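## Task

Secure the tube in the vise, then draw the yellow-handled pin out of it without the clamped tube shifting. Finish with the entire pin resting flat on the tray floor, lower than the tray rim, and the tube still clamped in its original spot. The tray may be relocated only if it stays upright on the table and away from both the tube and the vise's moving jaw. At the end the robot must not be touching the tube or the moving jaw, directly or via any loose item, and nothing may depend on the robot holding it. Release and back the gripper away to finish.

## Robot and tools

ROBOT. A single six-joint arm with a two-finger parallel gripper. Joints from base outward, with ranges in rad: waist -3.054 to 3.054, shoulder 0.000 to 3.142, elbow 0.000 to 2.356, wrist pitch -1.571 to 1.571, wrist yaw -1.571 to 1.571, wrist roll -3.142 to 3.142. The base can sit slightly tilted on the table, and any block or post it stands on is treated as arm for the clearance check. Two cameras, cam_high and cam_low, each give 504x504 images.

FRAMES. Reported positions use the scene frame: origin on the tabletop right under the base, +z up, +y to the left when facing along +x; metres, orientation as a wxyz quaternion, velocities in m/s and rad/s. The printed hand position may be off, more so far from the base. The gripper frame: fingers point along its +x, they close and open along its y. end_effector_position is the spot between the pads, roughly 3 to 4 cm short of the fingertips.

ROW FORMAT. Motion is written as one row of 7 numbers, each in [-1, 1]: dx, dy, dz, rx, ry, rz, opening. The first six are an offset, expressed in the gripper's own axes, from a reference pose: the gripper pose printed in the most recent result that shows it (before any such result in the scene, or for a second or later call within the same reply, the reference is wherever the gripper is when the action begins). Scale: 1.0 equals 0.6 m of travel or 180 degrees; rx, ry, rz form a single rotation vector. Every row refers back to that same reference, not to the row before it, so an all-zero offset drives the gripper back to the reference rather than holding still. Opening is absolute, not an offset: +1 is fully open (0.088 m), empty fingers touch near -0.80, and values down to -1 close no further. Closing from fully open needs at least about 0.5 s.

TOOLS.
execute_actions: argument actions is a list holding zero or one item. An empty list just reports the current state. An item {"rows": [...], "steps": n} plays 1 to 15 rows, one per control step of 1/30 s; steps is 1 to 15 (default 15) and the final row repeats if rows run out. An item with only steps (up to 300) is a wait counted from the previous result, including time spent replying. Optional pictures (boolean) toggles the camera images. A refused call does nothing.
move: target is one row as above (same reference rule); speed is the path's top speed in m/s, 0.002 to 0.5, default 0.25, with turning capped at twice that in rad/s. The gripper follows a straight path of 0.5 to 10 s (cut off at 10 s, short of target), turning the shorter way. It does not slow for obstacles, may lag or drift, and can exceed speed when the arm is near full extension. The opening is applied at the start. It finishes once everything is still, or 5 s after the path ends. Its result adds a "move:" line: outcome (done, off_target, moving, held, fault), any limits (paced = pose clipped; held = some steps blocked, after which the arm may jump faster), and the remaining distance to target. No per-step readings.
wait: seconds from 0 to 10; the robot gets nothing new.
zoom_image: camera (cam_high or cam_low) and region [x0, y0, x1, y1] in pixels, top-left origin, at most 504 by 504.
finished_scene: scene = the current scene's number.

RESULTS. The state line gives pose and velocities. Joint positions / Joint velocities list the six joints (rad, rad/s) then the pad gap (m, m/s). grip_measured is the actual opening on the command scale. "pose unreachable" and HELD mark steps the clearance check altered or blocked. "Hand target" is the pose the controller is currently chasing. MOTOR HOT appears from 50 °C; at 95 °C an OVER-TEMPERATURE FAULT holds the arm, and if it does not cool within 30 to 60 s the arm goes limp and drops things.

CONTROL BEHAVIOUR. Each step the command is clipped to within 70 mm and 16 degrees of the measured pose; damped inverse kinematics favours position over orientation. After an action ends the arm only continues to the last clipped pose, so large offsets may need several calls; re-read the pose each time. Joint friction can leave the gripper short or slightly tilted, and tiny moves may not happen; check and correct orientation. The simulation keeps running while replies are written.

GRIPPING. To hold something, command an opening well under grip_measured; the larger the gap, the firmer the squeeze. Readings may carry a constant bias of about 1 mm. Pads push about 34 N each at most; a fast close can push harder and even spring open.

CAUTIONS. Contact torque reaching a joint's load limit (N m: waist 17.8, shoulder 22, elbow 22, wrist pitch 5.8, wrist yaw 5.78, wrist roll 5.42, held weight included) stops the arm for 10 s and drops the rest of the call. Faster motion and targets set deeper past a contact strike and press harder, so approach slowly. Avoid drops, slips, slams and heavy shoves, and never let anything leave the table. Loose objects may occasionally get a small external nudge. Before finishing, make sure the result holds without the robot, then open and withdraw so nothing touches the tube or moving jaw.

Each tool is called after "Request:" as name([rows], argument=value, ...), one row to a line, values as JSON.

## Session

Request:
execute_actions(actions=[])

Scene clock: 0.00 s of 6060.00 s.
end_effector_position=(+0.1329, -0.0071, +0.2022) grip_measured=+0.823 end_effector_quat_wxyz=(+0.596, +0.383, +0.612, -0.352) end_effector_velocity=(-0.005, +0.002, -0.001) end_effector_angular_velocity=(+0.011, +0.025, +0.009)
Joint positions: [-0.162  1.089  0.741 -1.275 -0.07   0.945  0.079]
Joint velocities: [ 0.002  0.002 -0.002 -0.022 -0.007 -0.007  0.   ]
Motor temperatures (°C, as the motors report them): [23 25 26 25 24 24]
Heat: hottest elbow 26 °C (+0.0 °C/min).
Hand target: +0.133, -0.007, +0.202; +0.596, +0.383, +0.612, -0.352

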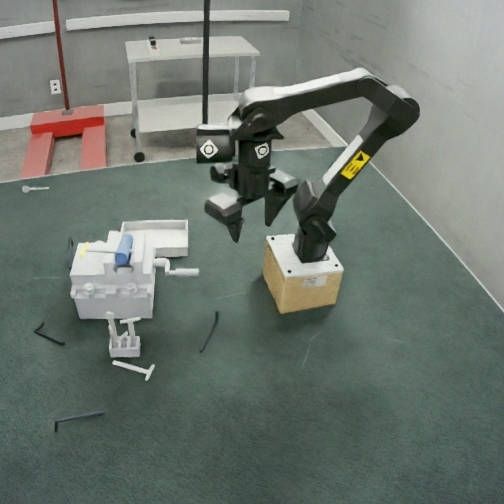

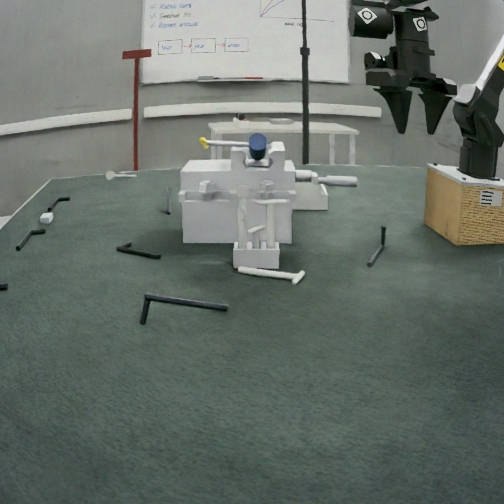

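Request:
zoom_image(camera="cam_high", region=[50, 200, 220, 340])

Request:
zoom_image(camera="cam_low", region=[160, 100, 380, 260])

Region (50, 200, 220, 340) of cam_high's 504x504 image, scaled by 2.965, with more detail than that image has; it fills the top 415 rows of this view, and the rest is white.

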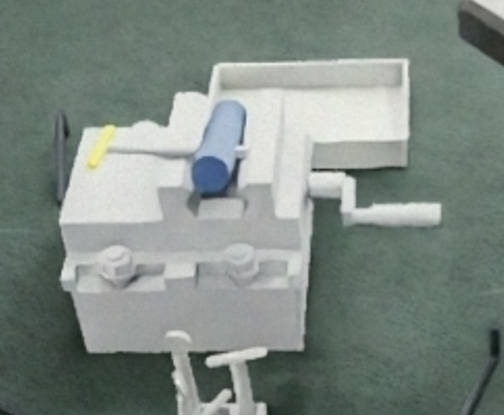

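Region (160, 100, 380, 260) of cam_low's 504x504 image, scaled by 2.291, with more detail than that image has; it fills the top 367 rows of this view, and the rest is white.

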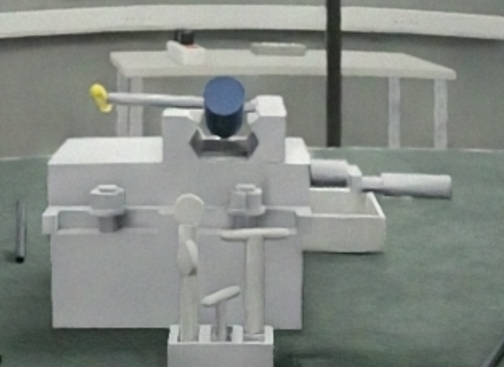

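Request:
move(target=[0,0,0,-0.35,0,0,0.3], speed=0.4)

Request:
move(target=[-0.03,-0.075,0.53,0,0,0,0.3], speed=0.3)

Request:
zoom_image(camera="cam_high", region=[30, 140, 220, 320])

Scene clock: 14.87 s of 6060.00 s.
end_effector_position=(+0.1331, -0.0072, +0.2023) grip_measured=+0.300 end_effector_quat_wxyz=(+0.709, +0.017, +0.705, +0.018) end_effector_velocity=(-0.001, +0.000, +0.001) end_effector_angular_velocity=(+0.008, +0.000, +0.015)
Joint positions: [-0.162  1.089  0.742 -1.275 -0.07  -0.151  0.054]
Joint velocities: [-0.007 -0.002  0.002 -0.007 -0.007 -0.022 -0.   ]
Motor temperatures (°C, as the motors report them): [23 25 28 25 24 24]
Heat: hottest elbow 28 °C (+8.1 °C/min).
Hand target: +0.133, -0.007, +0.202; +0.709, +0.015, +0.705, +0.020
Off the commanded pose: 0.000 m, 0 deg.
move: done

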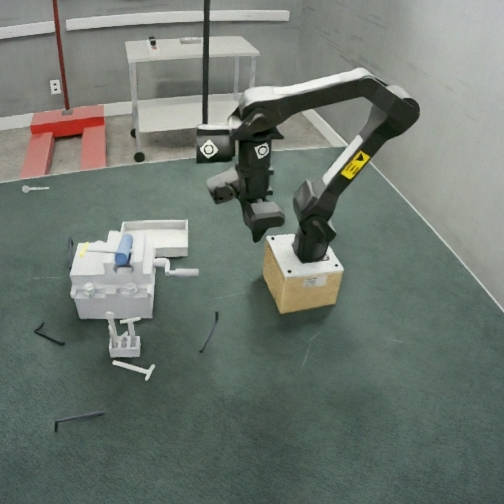

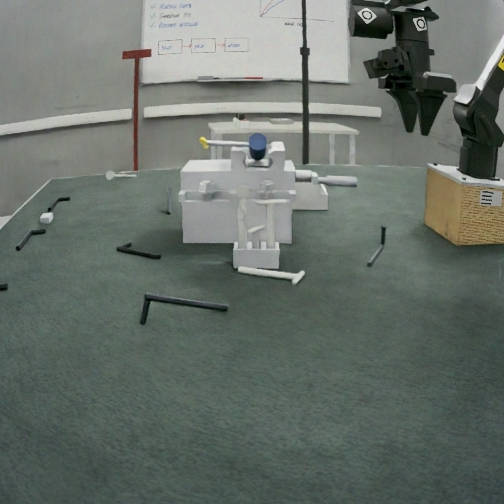

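Scene clock: 16.53 s of 6060.00 s.
end_effector_position=(+0.4494, -0.0542, +0.2218) grip_measured=+0.300 end_effector_quat_wxyz=(+0.713, +0.016, +0.700, +0.018) end_effector_velocity=(-0.000, -0.002, +0.001) end_effector_angular_velocity=(-0.006, +0.009, -0.010)
Joint positions: [-0.162  2.407  2.304 -1.504 -0.07  -0.151  0.054]
Joint velocities: [-0.002  0.012  0.027 -0.022  0.007  0.007 -0.   ]
Motor temperatures (°C, as the motors report them): [23 25 29 25 24 24]
Heat: hottest elbow 29 °C (+10.9 °C/min).
Hand target: +0.450, -0.055, +0.216; +0.709, +0.017, +0.705, +0.018
Off the commanded pose: 0.003 m, 1 deg.
move: done

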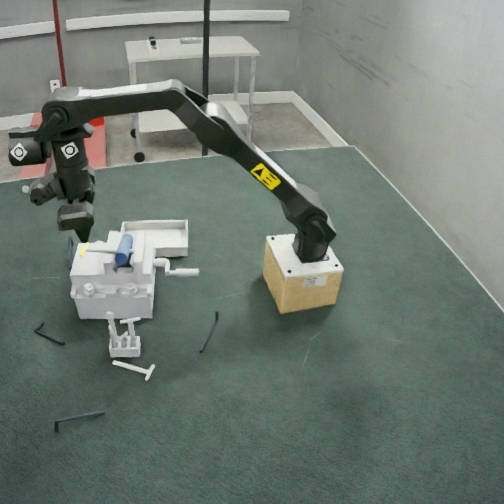

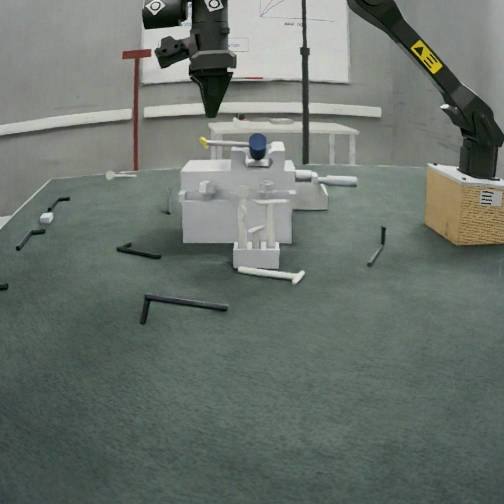

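Region (30, 140, 220, 320) of cam_high's 504x504 image, scaled by 2.653, with more detail than that image has; it fills the top 477 rows of this view, and the rest is white.

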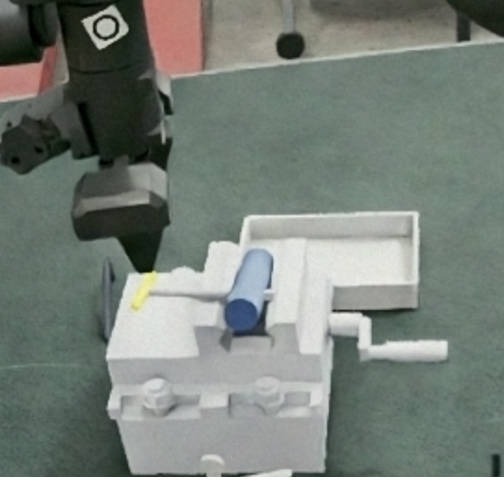

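Request:
move(target=[0.09,0.03,-0.035,0,0,0,0.3], speed=0.08)

Request:
zoom_image(camera="cam_high", region=[30, 140, 220, 320])

Scene clock: 21.07 s of 6060.00 s.
end_effector_position=(+0.4311, -0.0355, +0.1670) grip_measured=+0.300 end_effector_quat_wxyz=(+0.713, +0.015, +0.701, +0.017) end_effector_velocity=(+0.003, -0.000, +0.012) end_effector_angular_velocity=(+0.003, -0.038, +0.020)
Joint positions: [-0.123  2.29   1.887 -1.204 -0.07  -0.113  0.054]
Joint velocities: [-0.002 -0.027  0.002  0.007 -0.007 -0.022 -0.   ]
Motor temperatures (°C, as the motors report them): [23 27 29 25 24 24]
Heat: hottest elbow 29 °C (+8.5 °C/min).
Hand target: +0.429, -0.034, +0.168; +0.713, +0.016, +0.701, +0.018
Off the commanded pose: 0.003 m, 0 deg.
move: done

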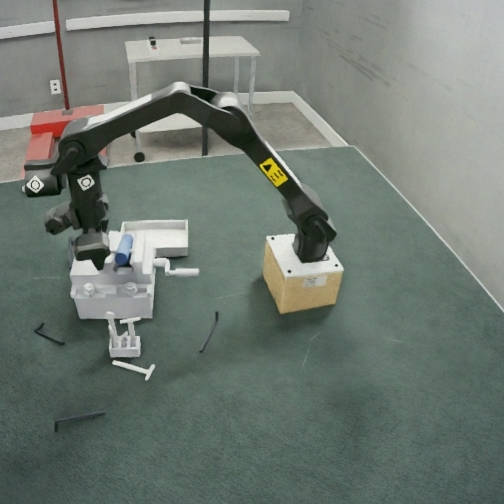

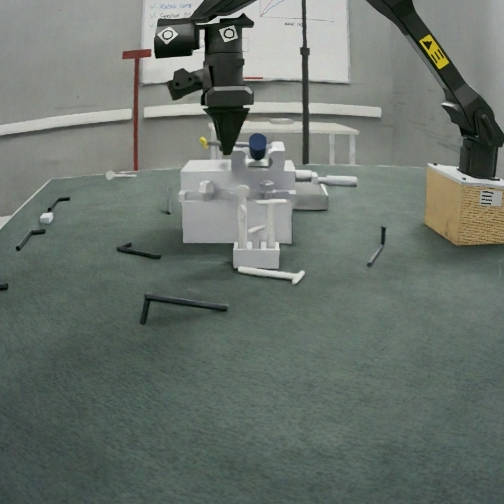

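Region (30, 140, 220, 320) of cam_high's 504x504 image, scaled by 2.653, with more detail than that image has; it fills the top 477 rows of this view, and the rest is white.

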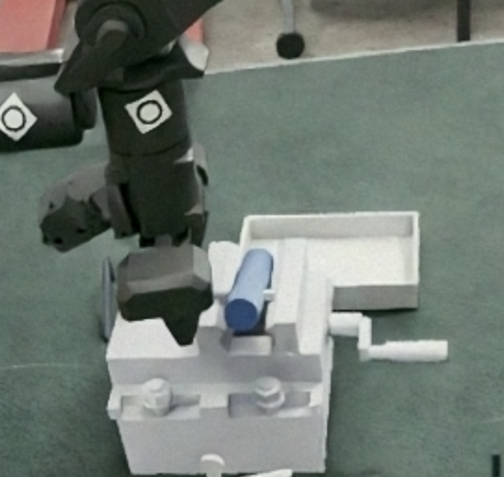

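Request:
move(target=[0,0,0,0,0,0,-1])

Request:
move(target=[-0.05,0,-0.02,0,0,0,-1], speed=0.04)

Request:
zoom_image(camera="cam_low", region=[160, 60, 380, 220])

Scene clock: 27.37 s of 6060.00 s.
end_effector_position=(+0.4312, -0.0315, +0.1679) grip_measured=-0.416 end_effector_quat_wxyz=(+0.714, +0.017, +0.700, +0.025) end_effector_velocity=(-0.005, +0.003, +0.000) end_effector_angular_velocity=(+0.009, +0.021, +0.009)
Joint positions: [-0.119  2.287  1.886 -1.205 -0.084 -0.116  0.019]
Joint velocities: [ 0.002 -0.002 -0.002 -0.022 -0.007 -0.007 -0.   ]
Motor temperatures (°C, as the motors report them): [23 30 29 25 24 24]
Heat: hottest shoulder 30 °C (+8.8 °C/min).
Hand target: +0.431, -0.035, +0.167; +0.713, +0.015, +0.701, +0.018
Off the commanded pose: 0.004 m, 1 deg.
move: done

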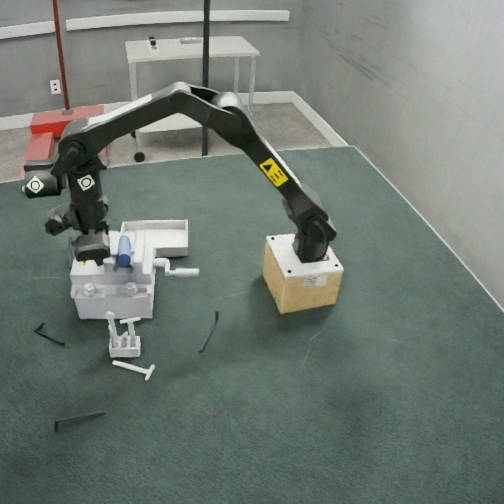

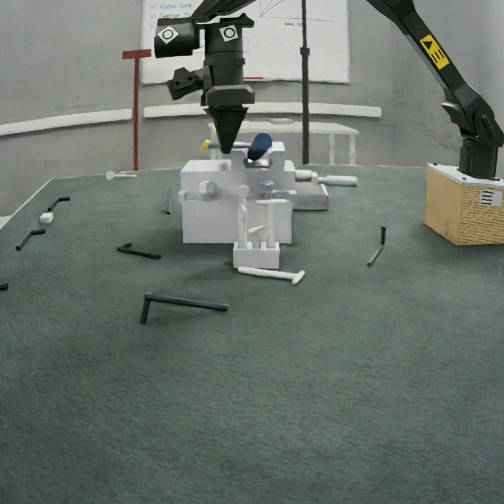

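Scene clock: 28.40 s of 6060.00 s.
end_effector_position=(+0.4316, -0.0315, +0.1726) grip_measured=-0.420 end_effector_quat_wxyz=(+0.716, +0.018, +0.698, +0.026) end_effector_velocity=(-0.001, +0.002, +0.002) end_effector_angular_velocity=(+0.022, -0.000, +0.005)
Joint positions: [-0.12   2.281  1.895 -1.214 -0.087 -0.117  0.018]
Joint velocities: [-0.002 -0.002  0.002 -0.007 -0.022 -0.007 -0.   ]
Motor temperatures (°C, as the motors report them): [23 31 29 25 24 24]
Heat: hottest shoulder 31 °C (+10.6 °C/min).
Hand target: +0.419, -0.033, +0.197; +0.714, +0.017, +0.700, +0.025
Off the commanded pose: 0.028 m, 0 deg.
move: off_target

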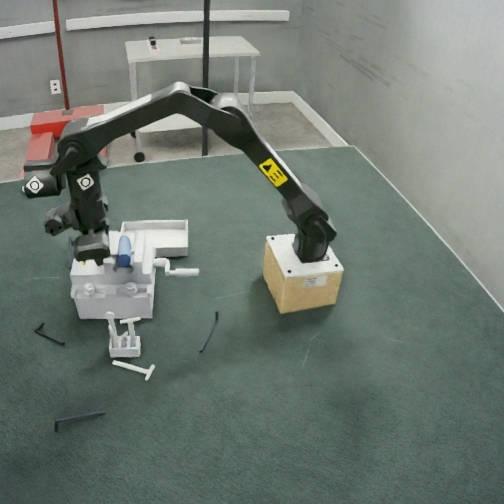

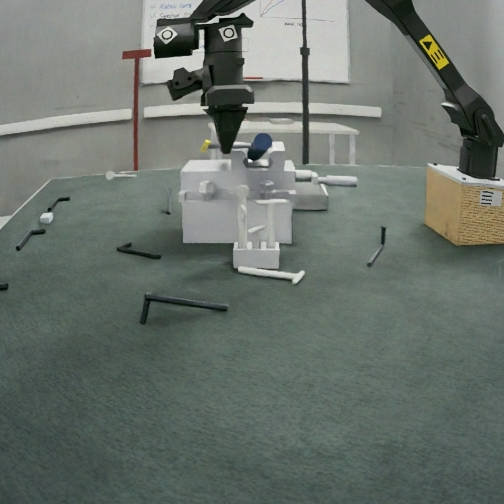

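Region (160, 60, 380, 220) of cam_low's 504x504 image, scaled by 2.291, with more detail than that image has; it fills the top 367 rows of this view, and the rest is white.

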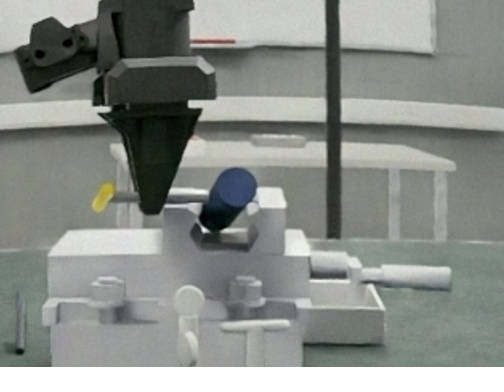

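Request:
move(target=[0,0,0,0,0,0,0.3])

Request:
move(target=[-0.1,0,0.02,0,0,0,0.3], speed=0.08)

Request:
zoom_image(camera="cam_high", region=[30, 140, 220, 320])

Scene clock: 33.83 s of 6060.00 s.
end_effector_position=(+0.4315, -0.0318, +0.1722) grip_measured=+0.300 end_effector_quat_wxyz=(+0.715, +0.017, +0.698, +0.026) end_effector_velocity=(-0.005, -0.002, +0.000) end_effector_angular_velocity=(-0.005, +0.022, +0.004)
Joint positions: [-0.121  2.283  1.896 -1.215 -0.087 -0.119  0.054]
Joint velocities: [-0.002 -0.002 -0.002 -0.022  0.007 -0.007  0.   ]
Motor temperatures (°C, as the motors report them): [23 37 30 29 24 24]
Heat: hottest shoulder 37 °C (+19.5 °C/min).
Hand target: +0.432, -0.031, +0.173; +0.716, +0.018, +0.698, +0.026
Off the commanded pose: 0.001 m, 0 deg.
move: done

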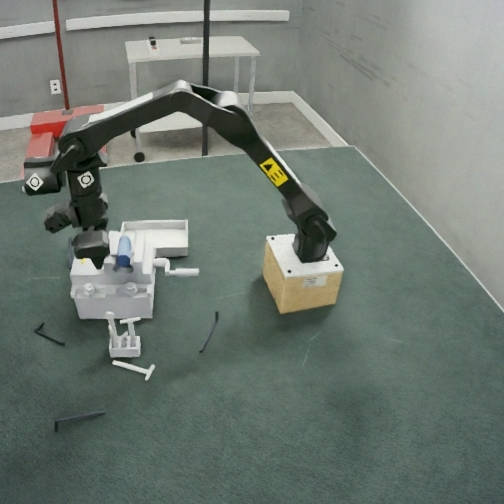

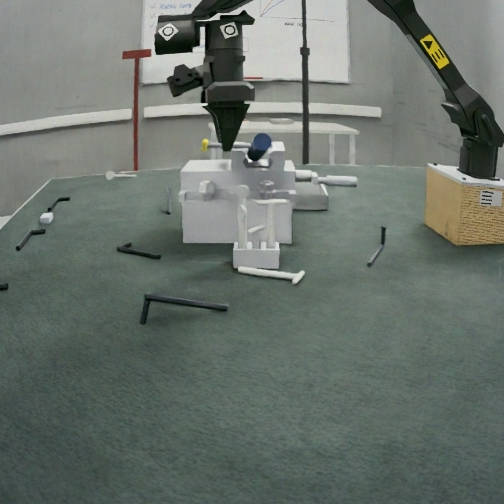

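Scene clock: 34.93 s of 6060.00 s.
end_effector_position=(+0.4412, -0.0333, +0.2379) grip_measured=+0.300 end_effector_quat_wxyz=(+0.719, +0.017, +0.694, +0.026) end_effector_velocity=(-0.000, -0.000, -0.011) end_effector_angular_velocity=(+0.011, +0.030, +0.004)
Joint positions: [-0.125  2.336  2.246 -1.5   -0.087 -0.123  0.054]
Joint velocities: [-0.002  0.027  0.002 -0.007 -0.007 -0.007 -0.   ]
Motor temperatures (°C, as the motors report them): [23 37 30 29 24 24]
Heat: hottest shoulder 37 °C (+18.9 °C/min).
Hand target: +0.442, -0.035, +0.232; +0.715, +0.018, +0.699, +0.026
Off the commanded pose: 0.006 m, 1 deg.
move: done

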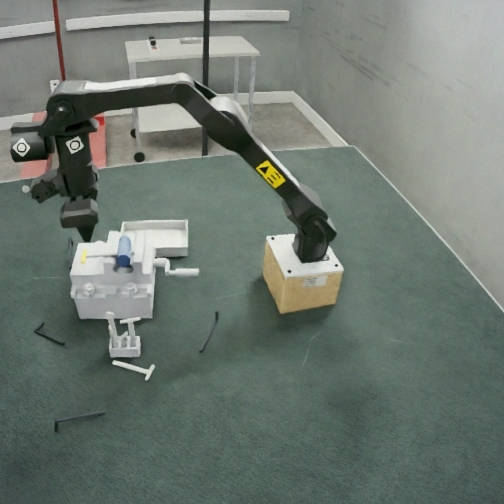

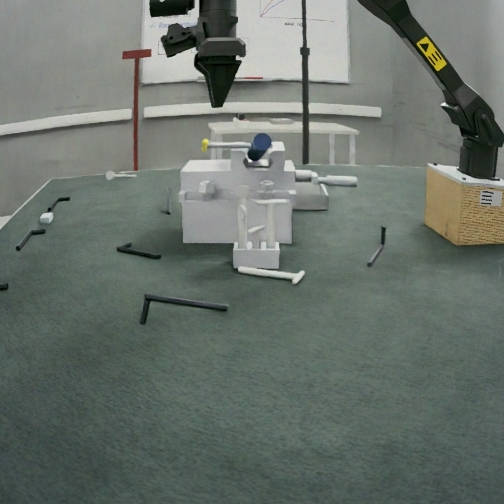

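Region (30, 140, 220, 320) of cam_high's 504x504 image, scaled by 2.653, with more detail than that image has; it fills the top 477 rows of this view, and the rest is white.

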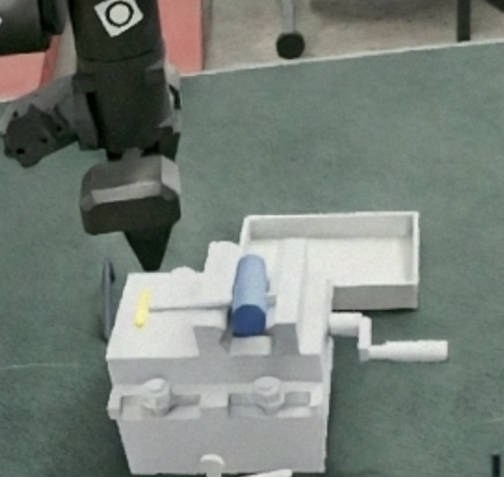

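Request:
move(target=[0.113,-0.018,0.0,0,0,0,0.0], speed=0.08)

Request:
move(target=[0,0,0,0,0,0,-1])

Request:
move(target=[-0.06,0,-0.02,0,0,0,-1], speed=0.04)

Request:
zoom_image(camera="cam_low", region=[160, 60, 380, 220])

Scene clock: 41.13 s of 6060.00 s.
end_effector_position=(+0.4457, -0.0393, +0.1713) grip_measured=+0.000 end_effector_quat_wxyz=(+0.722, +0.017, +0.692, +0.026) end_effector_velocity=(-0.002, +0.002, +0.003) end_effector_angular_velocity=(+0.022, -0.001, +0.006)
Joint positions: [-0.134  2.333  1.976 -1.226 -0.087 -0.132  0.039]
Joint velocities: [-0.002 -0.007 -0.002 -0.007 -0.022 -0.007 -0.   ]
Motor temperatures (°C, as the motors report them): [23 37 30 29 24 24]
Heat: hottest shoulder 37 °C (+16.0 °C/min).
Hand target: +0.443, -0.041, +0.170; +0.720, +0.017, +0.694, +0.026
Off the commanded pose: 0.003 m, 0 deg.
move: done

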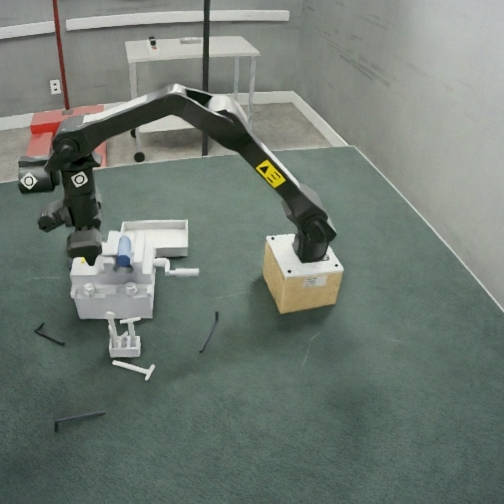

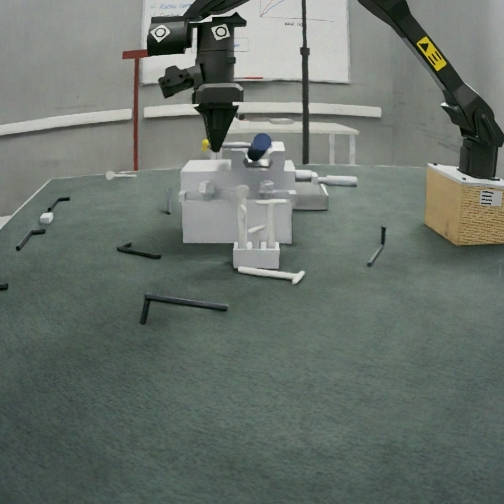

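Scene clock: 41.63 s of 6060.00 s.
end_effector_position=(+0.4457, -0.0394, +0.1713) grip_measured=-0.658 end_effector_quat_wxyz=(+0.722, +0.017, +0.692, +0.025) end_effector_velocity=(-0.001, +0.002, -0.000) end_effector_angular_velocity=(+0.022, +0.004, +0.005)
Joint positions: [-0.134  2.333  1.976 -1.226 -0.086 -0.13   0.007]
Joint velocities: [-0.002  0.002  0.002 -0.007 -0.022 -0.007 -0.   ]
Motor temperatures (°C, as the motors report them): [23 37 30 29 24 24]
Heat: hottest shoulder 37 °C (+15.9 °C/min).
Hand target: +0.446, -0.039, +0.171; +0.721, +0.016, +0.692, +0.026
Off the commanded pose: 0.000 m, 0 deg.
move: done

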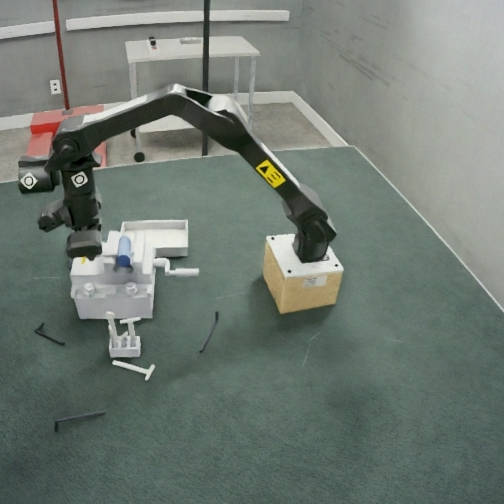

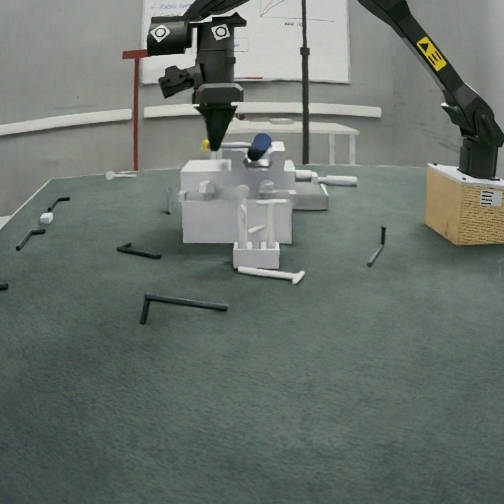

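Scene clock: 42.90 s of 6060.00 s.
end_effector_position=(+0.4309, -0.0399, +0.1977) grip_measured=-0.661 end_effector_quat_wxyz=(+0.714, +0.018, +0.700, +0.026) end_effector_velocity=(-0.002, -0.002, +0.001) end_effector_angular_velocity=(+0.008, +0.006, -0.000)
Joint positions: [-0.14   2.283  1.996 -1.321 -0.086 -0.138  0.007]
Joint velocities: [-0.007 -0.002 -0.002 -0.007 -0.007 -0.007 -0.   ]
Motor temperatures (°C, as the motors report them): [23 38 31 29 24 24]
Heat: hottest shoulder 38 °C (+16.8 °C/min).
Hand target: +0.432, -0.041, +0.207; +0.722, +0.017, +0.692, +0.025
Off the commanded pose: 0.009 m, 1 deg.
move: off_target

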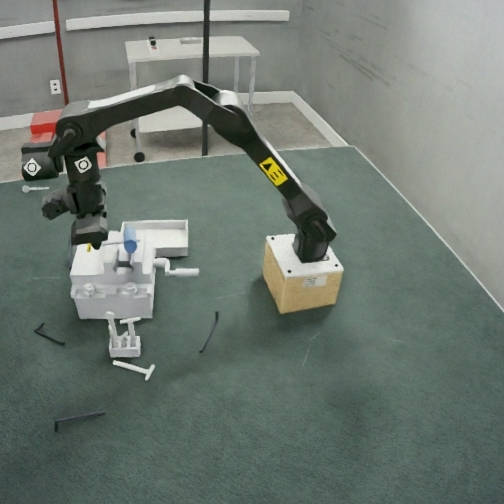

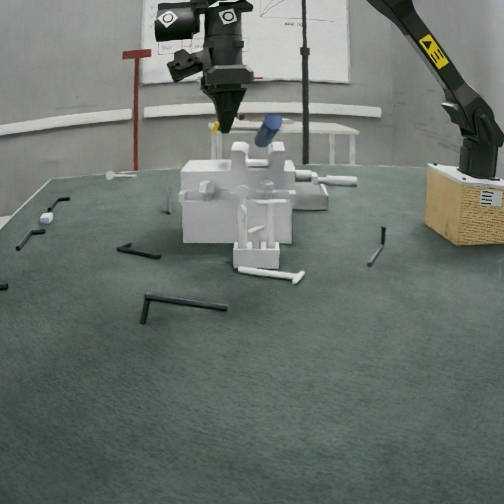

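Region (160, 60, 380, 220) of cam_low's 504x504 image, scaled by 2.291, with more detail than that image has; it fills the top 367 rows of this view, and the rest is white.

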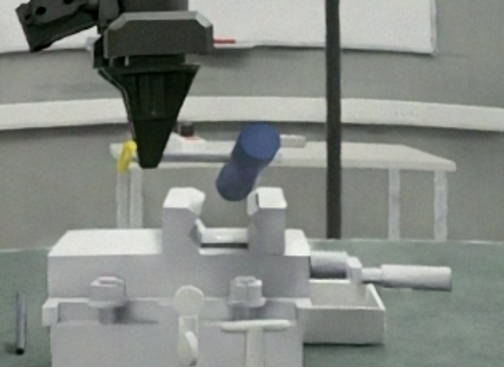

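Request:
move(target=[-0.033,-0.017,-0.117,0,-0.5,0,-1], speed=0.1)

Request:
zoom_image(camera="cam_high", region=[30, 140, 220, 320])

Scene clock: 58.07 s of 6060.00 s.
end_effector_position=(+0.3590, -0.0501, +0.2183) grip_measured=-0.657 end_effector_quat_wxyz=(+1.000, +0.022, -0.001, +0.008) end_effector_velocity=(+0.000, -0.002, +0.003) end_effector_angular_velocity=(-0.010, -0.012, -0.010)
Joint positions: [-0.268  1.891  0.279  1.57  -0.269  0.06   0.007]
Joint velocities: [-0.002 -0.002  0.002  0.007  0.007 -0.007 -0.   ]
Motor temperatures (°C, as the motors report them): [23 39 31 29 24 24]
Heat: hottest shoulder 39 °C (+13.4 °C/min).
Hand target: +0.359, -0.051, +0.218; +1.000, +0.023, -0.003, +0.006
Off the commanded pose: 0.004 m, 1 deg.
joint sent to its limit — the command would take joint 4 (wrist pitch) past its upper limit, so that joint was sent only as far as its limit.
move: done

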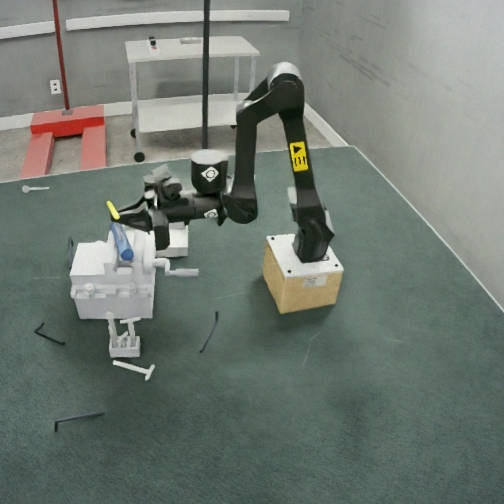

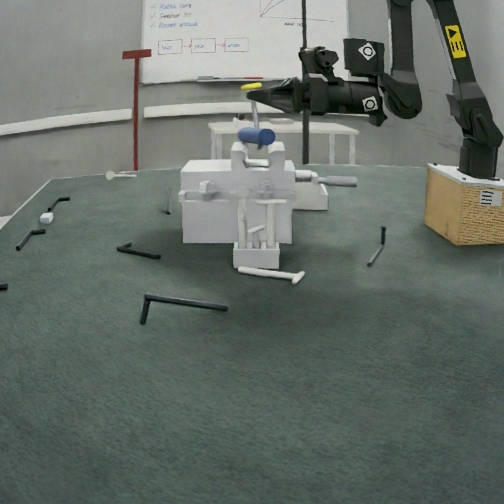

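Region (30, 140, 220, 320) of cam_high's 504x504 image, scaled by 2.653, with more detail than that image has; it fills the top 477 rows of this view, and the rest is white.

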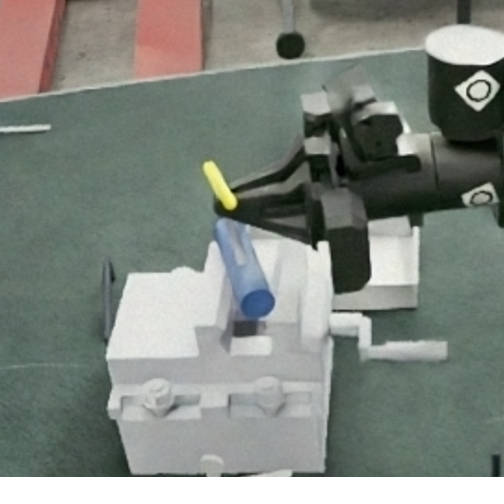

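Request:
move(target=[0.005,0.025,0,0,0.03,-0.18,-1], speed=0.1)

Request:
zoom_image(camera="cam_high", region=[30, 140, 220, 320])

Request:
zoom_image(camera="cam_low", region=[160, 60, 380, 220])

Scene clock: 67.87 s of 6060.00 s.
end_effector_position=(+0.3631, -0.0364, +0.2153) grip_measured=-0.653 end_effector_quat_wxyz=(+0.961, +0.019, +0.058, -0.269) end_effector_velocity=(-0.002, -0.002, -0.000) end_effector_angular_velocity=(-0.012, +0.015, -0.019)
Joint positions: [0.141 1.751 0.394 1.129 0.687 0.152 0.007]
Joint velocities: [ 0.002 -0.007  0.002 -0.022  0.022 -0.007 -0.   ]
Motor temperatures (°C, as the motors report them): [23 36 30 30 24 24]
Heat: hottest shoulder 36 °C (+8.0 °C/min).
Hand target: +0.363, -0.035, +0.219; +0.961, +0.022, +0.054, -0.270
Off the commanded pose: 0.004 m, 1 deg.
move: done

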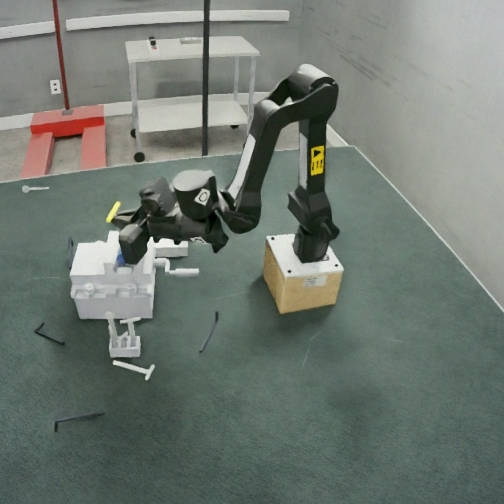

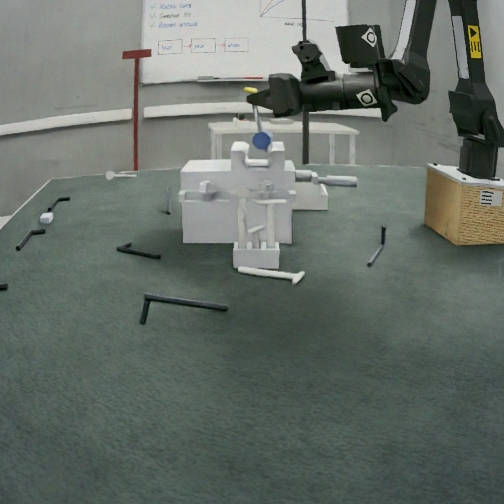

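Region (30, 140, 220, 320) of cam_high's 504x504 image, scaled by 2.653, with more detail than that image has; it fills the top 477 rows of this view, and the rest is white.

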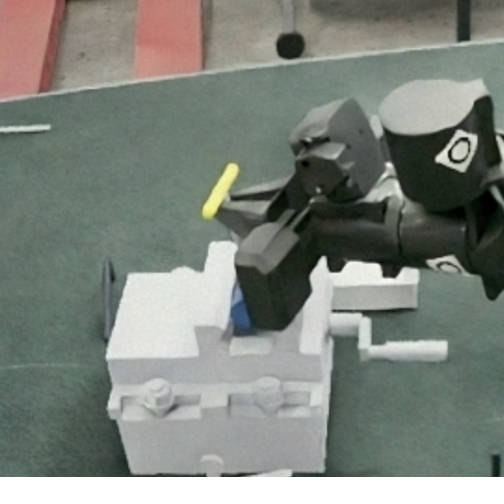

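Region (160, 60, 380, 220) of cam_low's 504x504 image, scaled by 2.291, with more detail than that image has; it fills the top 367 rows of this view, and the rest is white.

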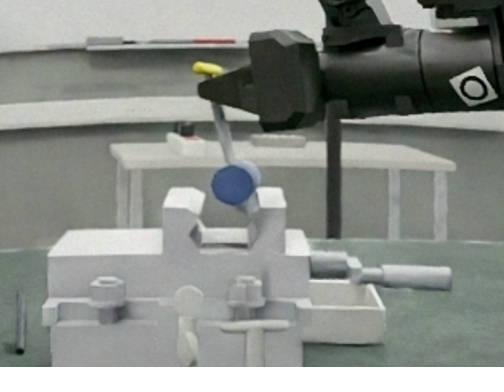

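Request:
move(target=[0.014,0.006,-0.045,0,0,0,-1], speed=0.04)

Request:
zoom_image(camera="cam_low", region=[160, 60, 380, 220])

Scene clock: 72.40 s of 6060.00 s.
end_effector_position=(+0.3697, -0.0346, +0.1892) grip_measured=-0.657 end_effector_quat_wxyz=(+0.962, +0.019, +0.057, -0.267) end_effector_velocity=(-0.000, -0.000, -0.002) end_effector_angular_velocity=(-0.005, +0.007, +0.006)
Joint positions: [0.145 1.922 0.402 1.294 0.686 0.152 0.007]
Joint velocities: [-0.002  0.007 -0.002  0.007 -0.007 -0.007 -0.   ]
Motor temperatures (°C, as the motors report them): [23 36 30 30 24 24]
Heat: hottest shoulder 36 °C (+8.1 °C/min).
Hand target: +0.369, -0.036, +0.187; +0.961, +0.019, +0.059, -0.269
Off the commanded pose: 0.002 m, 0 deg.
move: done

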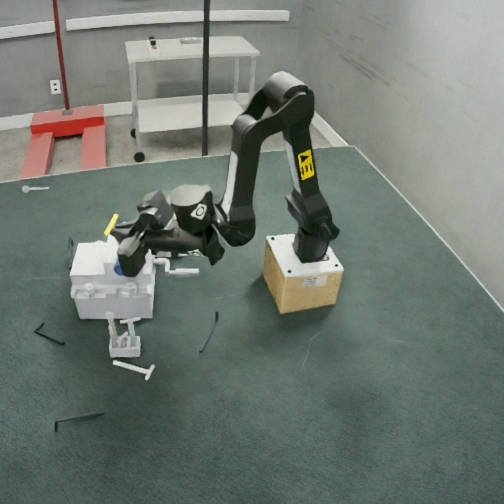

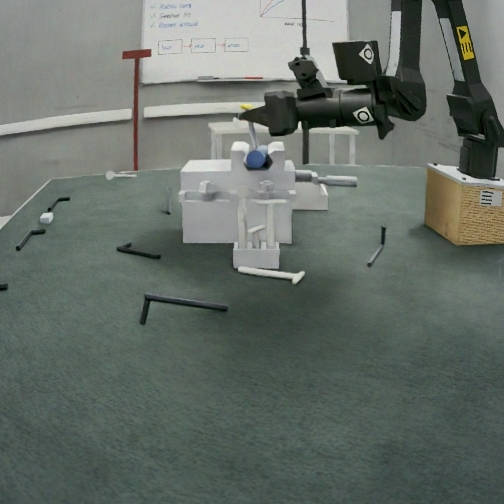

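Region (160, 60, 380, 220) of cam_low's 504x504 image, scaled by 2.291, with more detail than that image has; it fills the top 367 rows of this view, and the rest is white.

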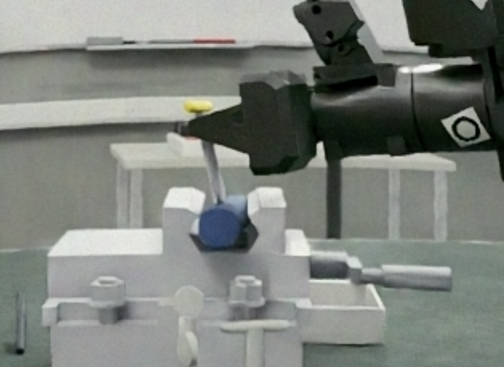

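Request:
move(target=[0,0,0,0,0,0,0.5])

Request:
move(target=[-0.17,0,0.03,0,0,0.17,1], speed=0.15)

Request:
move(target=[0,0,0,0,0.465,0,1], speed=0.4)

Request:
move(target=[0,0,0,0.97,0,0,1], speed=0.5)

Scene clock: 79.70 s of 6060.00 s.
end_effector_position=(+0.3691, -0.0358, +0.1880) grip_measured=+0.499 end_effector_quat_wxyz=(+0.961, +0.018, +0.060, -0.270) end_effector_velocity=(-0.001, -0.002, -0.003) end_effector_angular_velocity=(-0.006, +0.016, +0.000)
Joint positions: [0.144 1.923 0.402 1.29  0.691 0.151 0.063]
Joint velocities: [-0.007  0.002 -0.002 -0.007 -0.007 -0.007  0.   ]
Motor temperatures (°C, as the motors report them): [23 34 30 31 24 24]
Heat: hottest shoulder 34 °C (+5.0 °C/min).
Hand target: +0.370, -0.035, +0.189; +0.962, +0.020, +0.057, -0.267
Off the commanded pose: 0.002 m, 1 deg.
move: done

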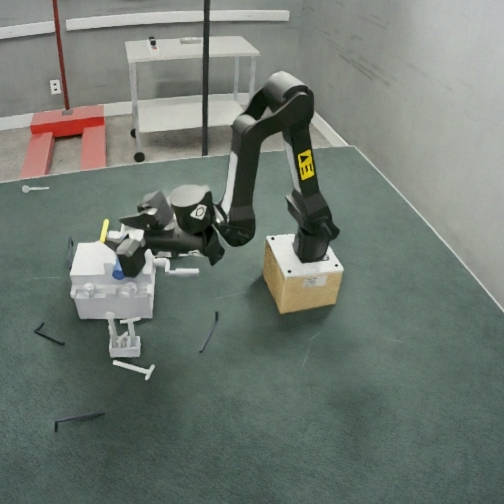

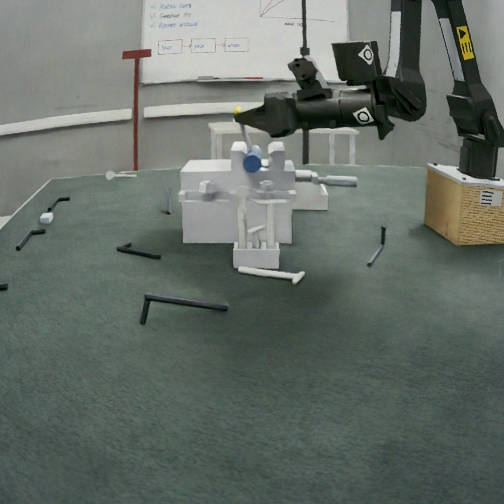

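Scene clock: 81.87 s of 6060.00 s.
end_effector_position=(+0.2876, +0.0175, +0.2231) grip_measured=+0.986 end_effector_quat_wxyz=(+0.998, +0.034, +0.047, -0.006) end_effector_velocity=(-0.005, -0.000, -0.004) end_effector_angular_velocity=(-0.009, +0.022, +0.005)
Joint positions: [0.091 1.335 0.016 1.18  0.109 0.11  0.087]
Joint velocities: [-0.002 -0.042 -0.012 -0.051 -0.007 -0.007 -0.   ]
Motor temperatures (°C, as the motors report them): [23 34 30 31 24 24]
Heat: hottest shoulder 34 °C (+5.0 °C/min).
Hand target: +0.285, +0.017, +0.220; +0.998, +0.032, +0.051, -0.006
Off the commanded pose: 0.006 m, 1 deg.
joint sent to its limit — the command would take joint 3 (elbow) past its lower limit, so that joint was sent only as far as its limit.
move: done

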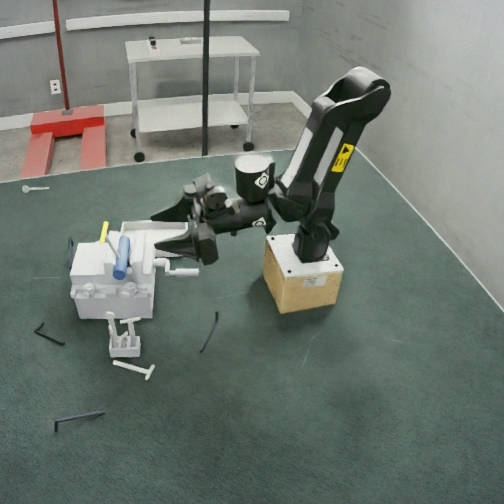

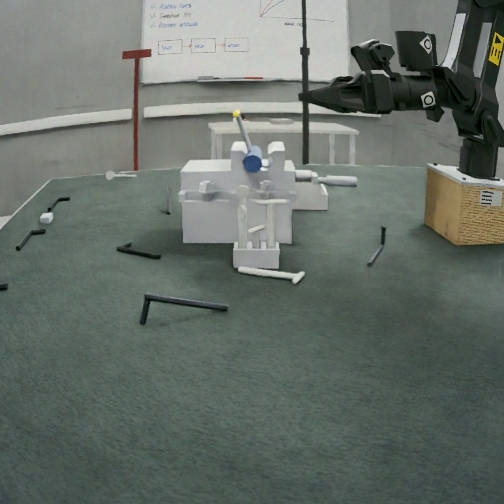

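Scene clock: 84.17 s of 6060.00 s.
end_effector_position=(+0.2873, +0.0180, +0.2222) grip_measured=+0.986 end_effector_quat_wxyz=(+0.715, +0.034, +0.698, +0.022) end_effector_velocity=(-0.003, +0.003, +0.001) end_effector_angular_velocity=(+0.022, +0.016, +0.005)
Joint positions: [-0.017  1.678  1.27  -1.184 -0.106  0.014  0.087]
Joint velocities: [-0.002  0.002  0.007 -0.022 -0.022 -0.007 -0.   ]
Motor temperatures (°C, as the motors report them): [23 34 30 31 24 24]
Heat: hottest shoulder 34 °C (+5.1 °C/min).
Hand target: +0.289, +0.017, +0.221; +0.713, +0.035, +0.700, +0.022
Off the commanded pose: 0.001 m, 1 deg.
move: done

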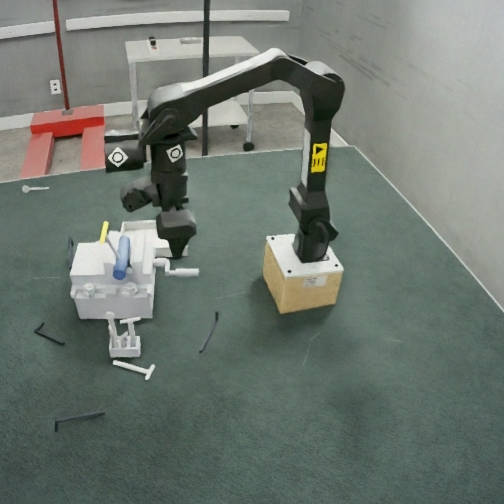

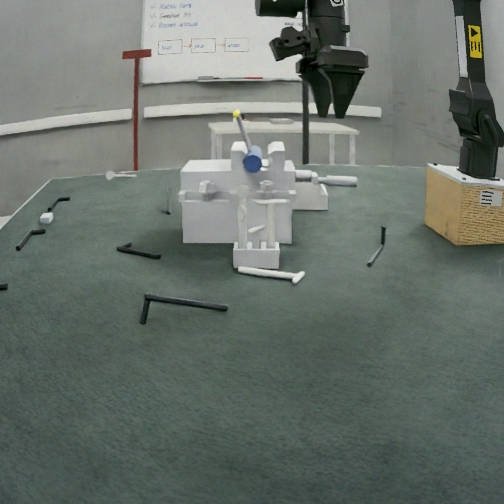

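Scene clock: 87.73 s of 6060.00 s.
end_effector_position=(+0.2873, +0.0180, +0.2223) grip_measured=+0.986 end_effector_quat_wxyz=(+0.002, +0.716, +0.056, -0.696) end_effector_velocity=(+0.001, -0.002, +0.000) end_effector_angular_velocity=(-0.007, -0.008, +0.005)
Joint positions: [-0.017  1.678  1.271 -1.185 -0.106  3.057  0.087]
Joint velocities: [-0.002 -0.002 -0.002  0.007  0.007 -0.007  0.   ]
Motor temperatures (°C, as the motors report them): [23 33 30 31 24 24]
Heat: hottest shoulder 33 °C (+3.0 °C/min).
Hand target: +0.287, +0.018, +0.222; -0.000, +0.716, +0.055, -0.696
Off the commanded pose: 0.000 m, 0 deg.
move: done

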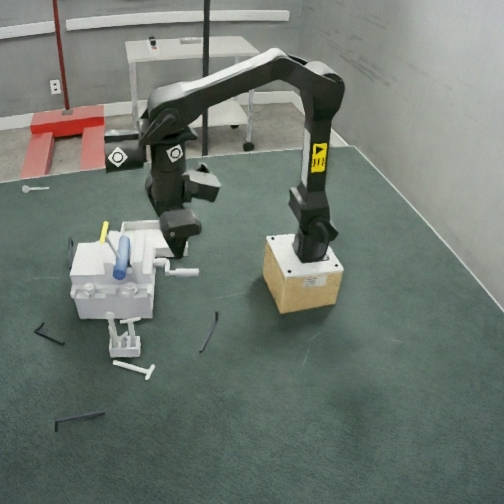

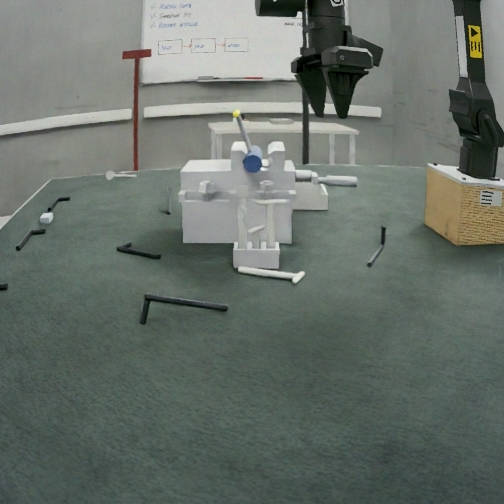

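Request:
move(target=[0.21,0.06,0.047,0,0,0.025,1], speed=0.15)

Request:
move(target=[0,0,0,0,0,0,-0.7])

Scene clock: 94.00 s of 6060.00 s.
end_effector_position=(+0.2680, -0.0100, +0.0978) grip_measured=+0.986 end_effector_quat_wxyz=(+0.029, +0.723, +0.029, -0.690) end_effector_velocity=(-0.001, -0.003, -0.001) end_effector_angular_velocity=(-0.007, -0.002, -0.000)
Joint positions: [-0.066  1.775  0.841 -0.636 -0.029  3.009  0.087]
Joint velocities: [-0.007 -0.002 -0.007  0.007  0.007 -0.007  0.   ]
Motor temperatures (°C, as the motors report them): [23 33 31 30 24 24]
Heat: hottest shoulder 33 °C (-4.0 °C/min).
Hand target: +0.264, -0.011, +0.093; +0.029, +0.717, +0.028, -0.696
Off the commanded pose: 0.005 m, 1 deg.
move: done

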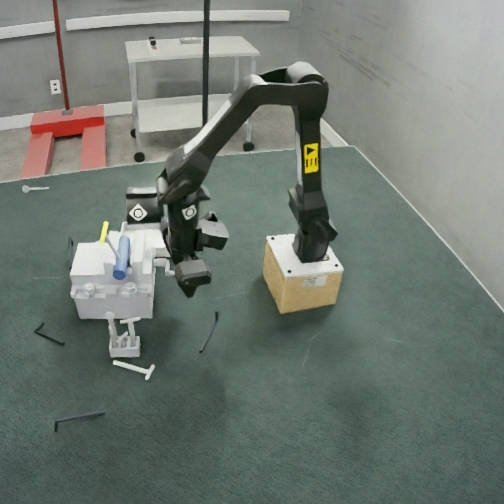

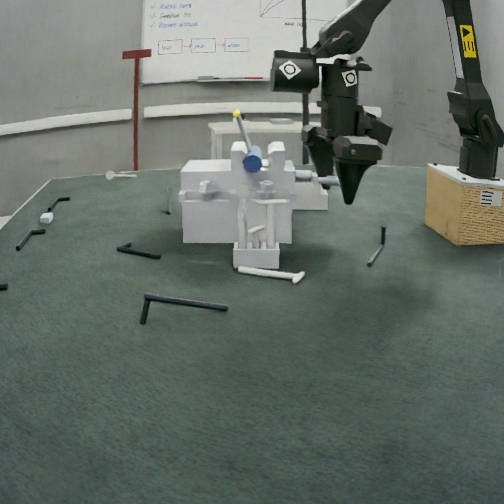

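Scene clock: 94.63 s of 6060.00 s.
end_effector_position=(+0.2683, -0.0107, +0.0980) grip_measured=-0.428 end_effector_quat_wxyz=(+0.028, +0.724, +0.025, -0.689) end_effector_velocity=(-0.003, +0.001, -0.001) end_effector_angular_velocity=(+0.008, +0.012, +0.005)
Joint positions: [-0.067  1.774  0.841 -0.635 -0.026  3.014  0.018]
Joint velocities: [-0.002  0.002 -0.002 -0.007 -0.007 -0.007 -0.   ]
Motor temperatures (°C, as the motors report them): [23 33 31 30 24 24]
Heat: hottest shoulder 33 °C (-4.0 °C/min).
Hand target: +0.268, -0.010, +0.098; +0.029, +0.723, +0.029, -0.689
Off the commanded pose: 0.001 m, 0 deg.
move: done

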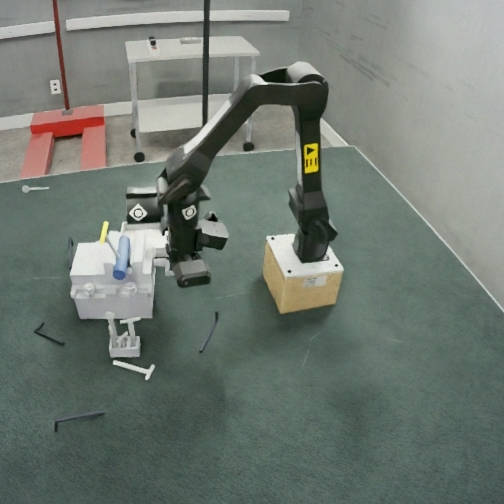

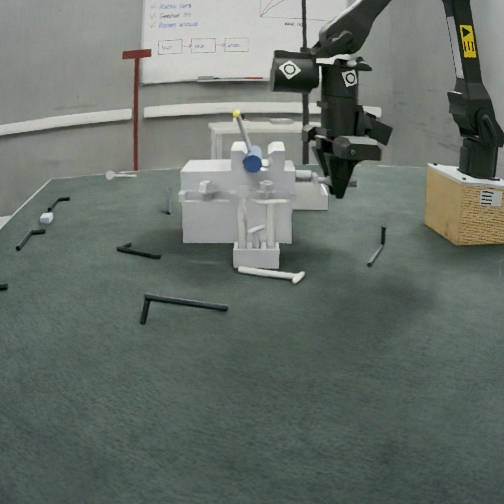

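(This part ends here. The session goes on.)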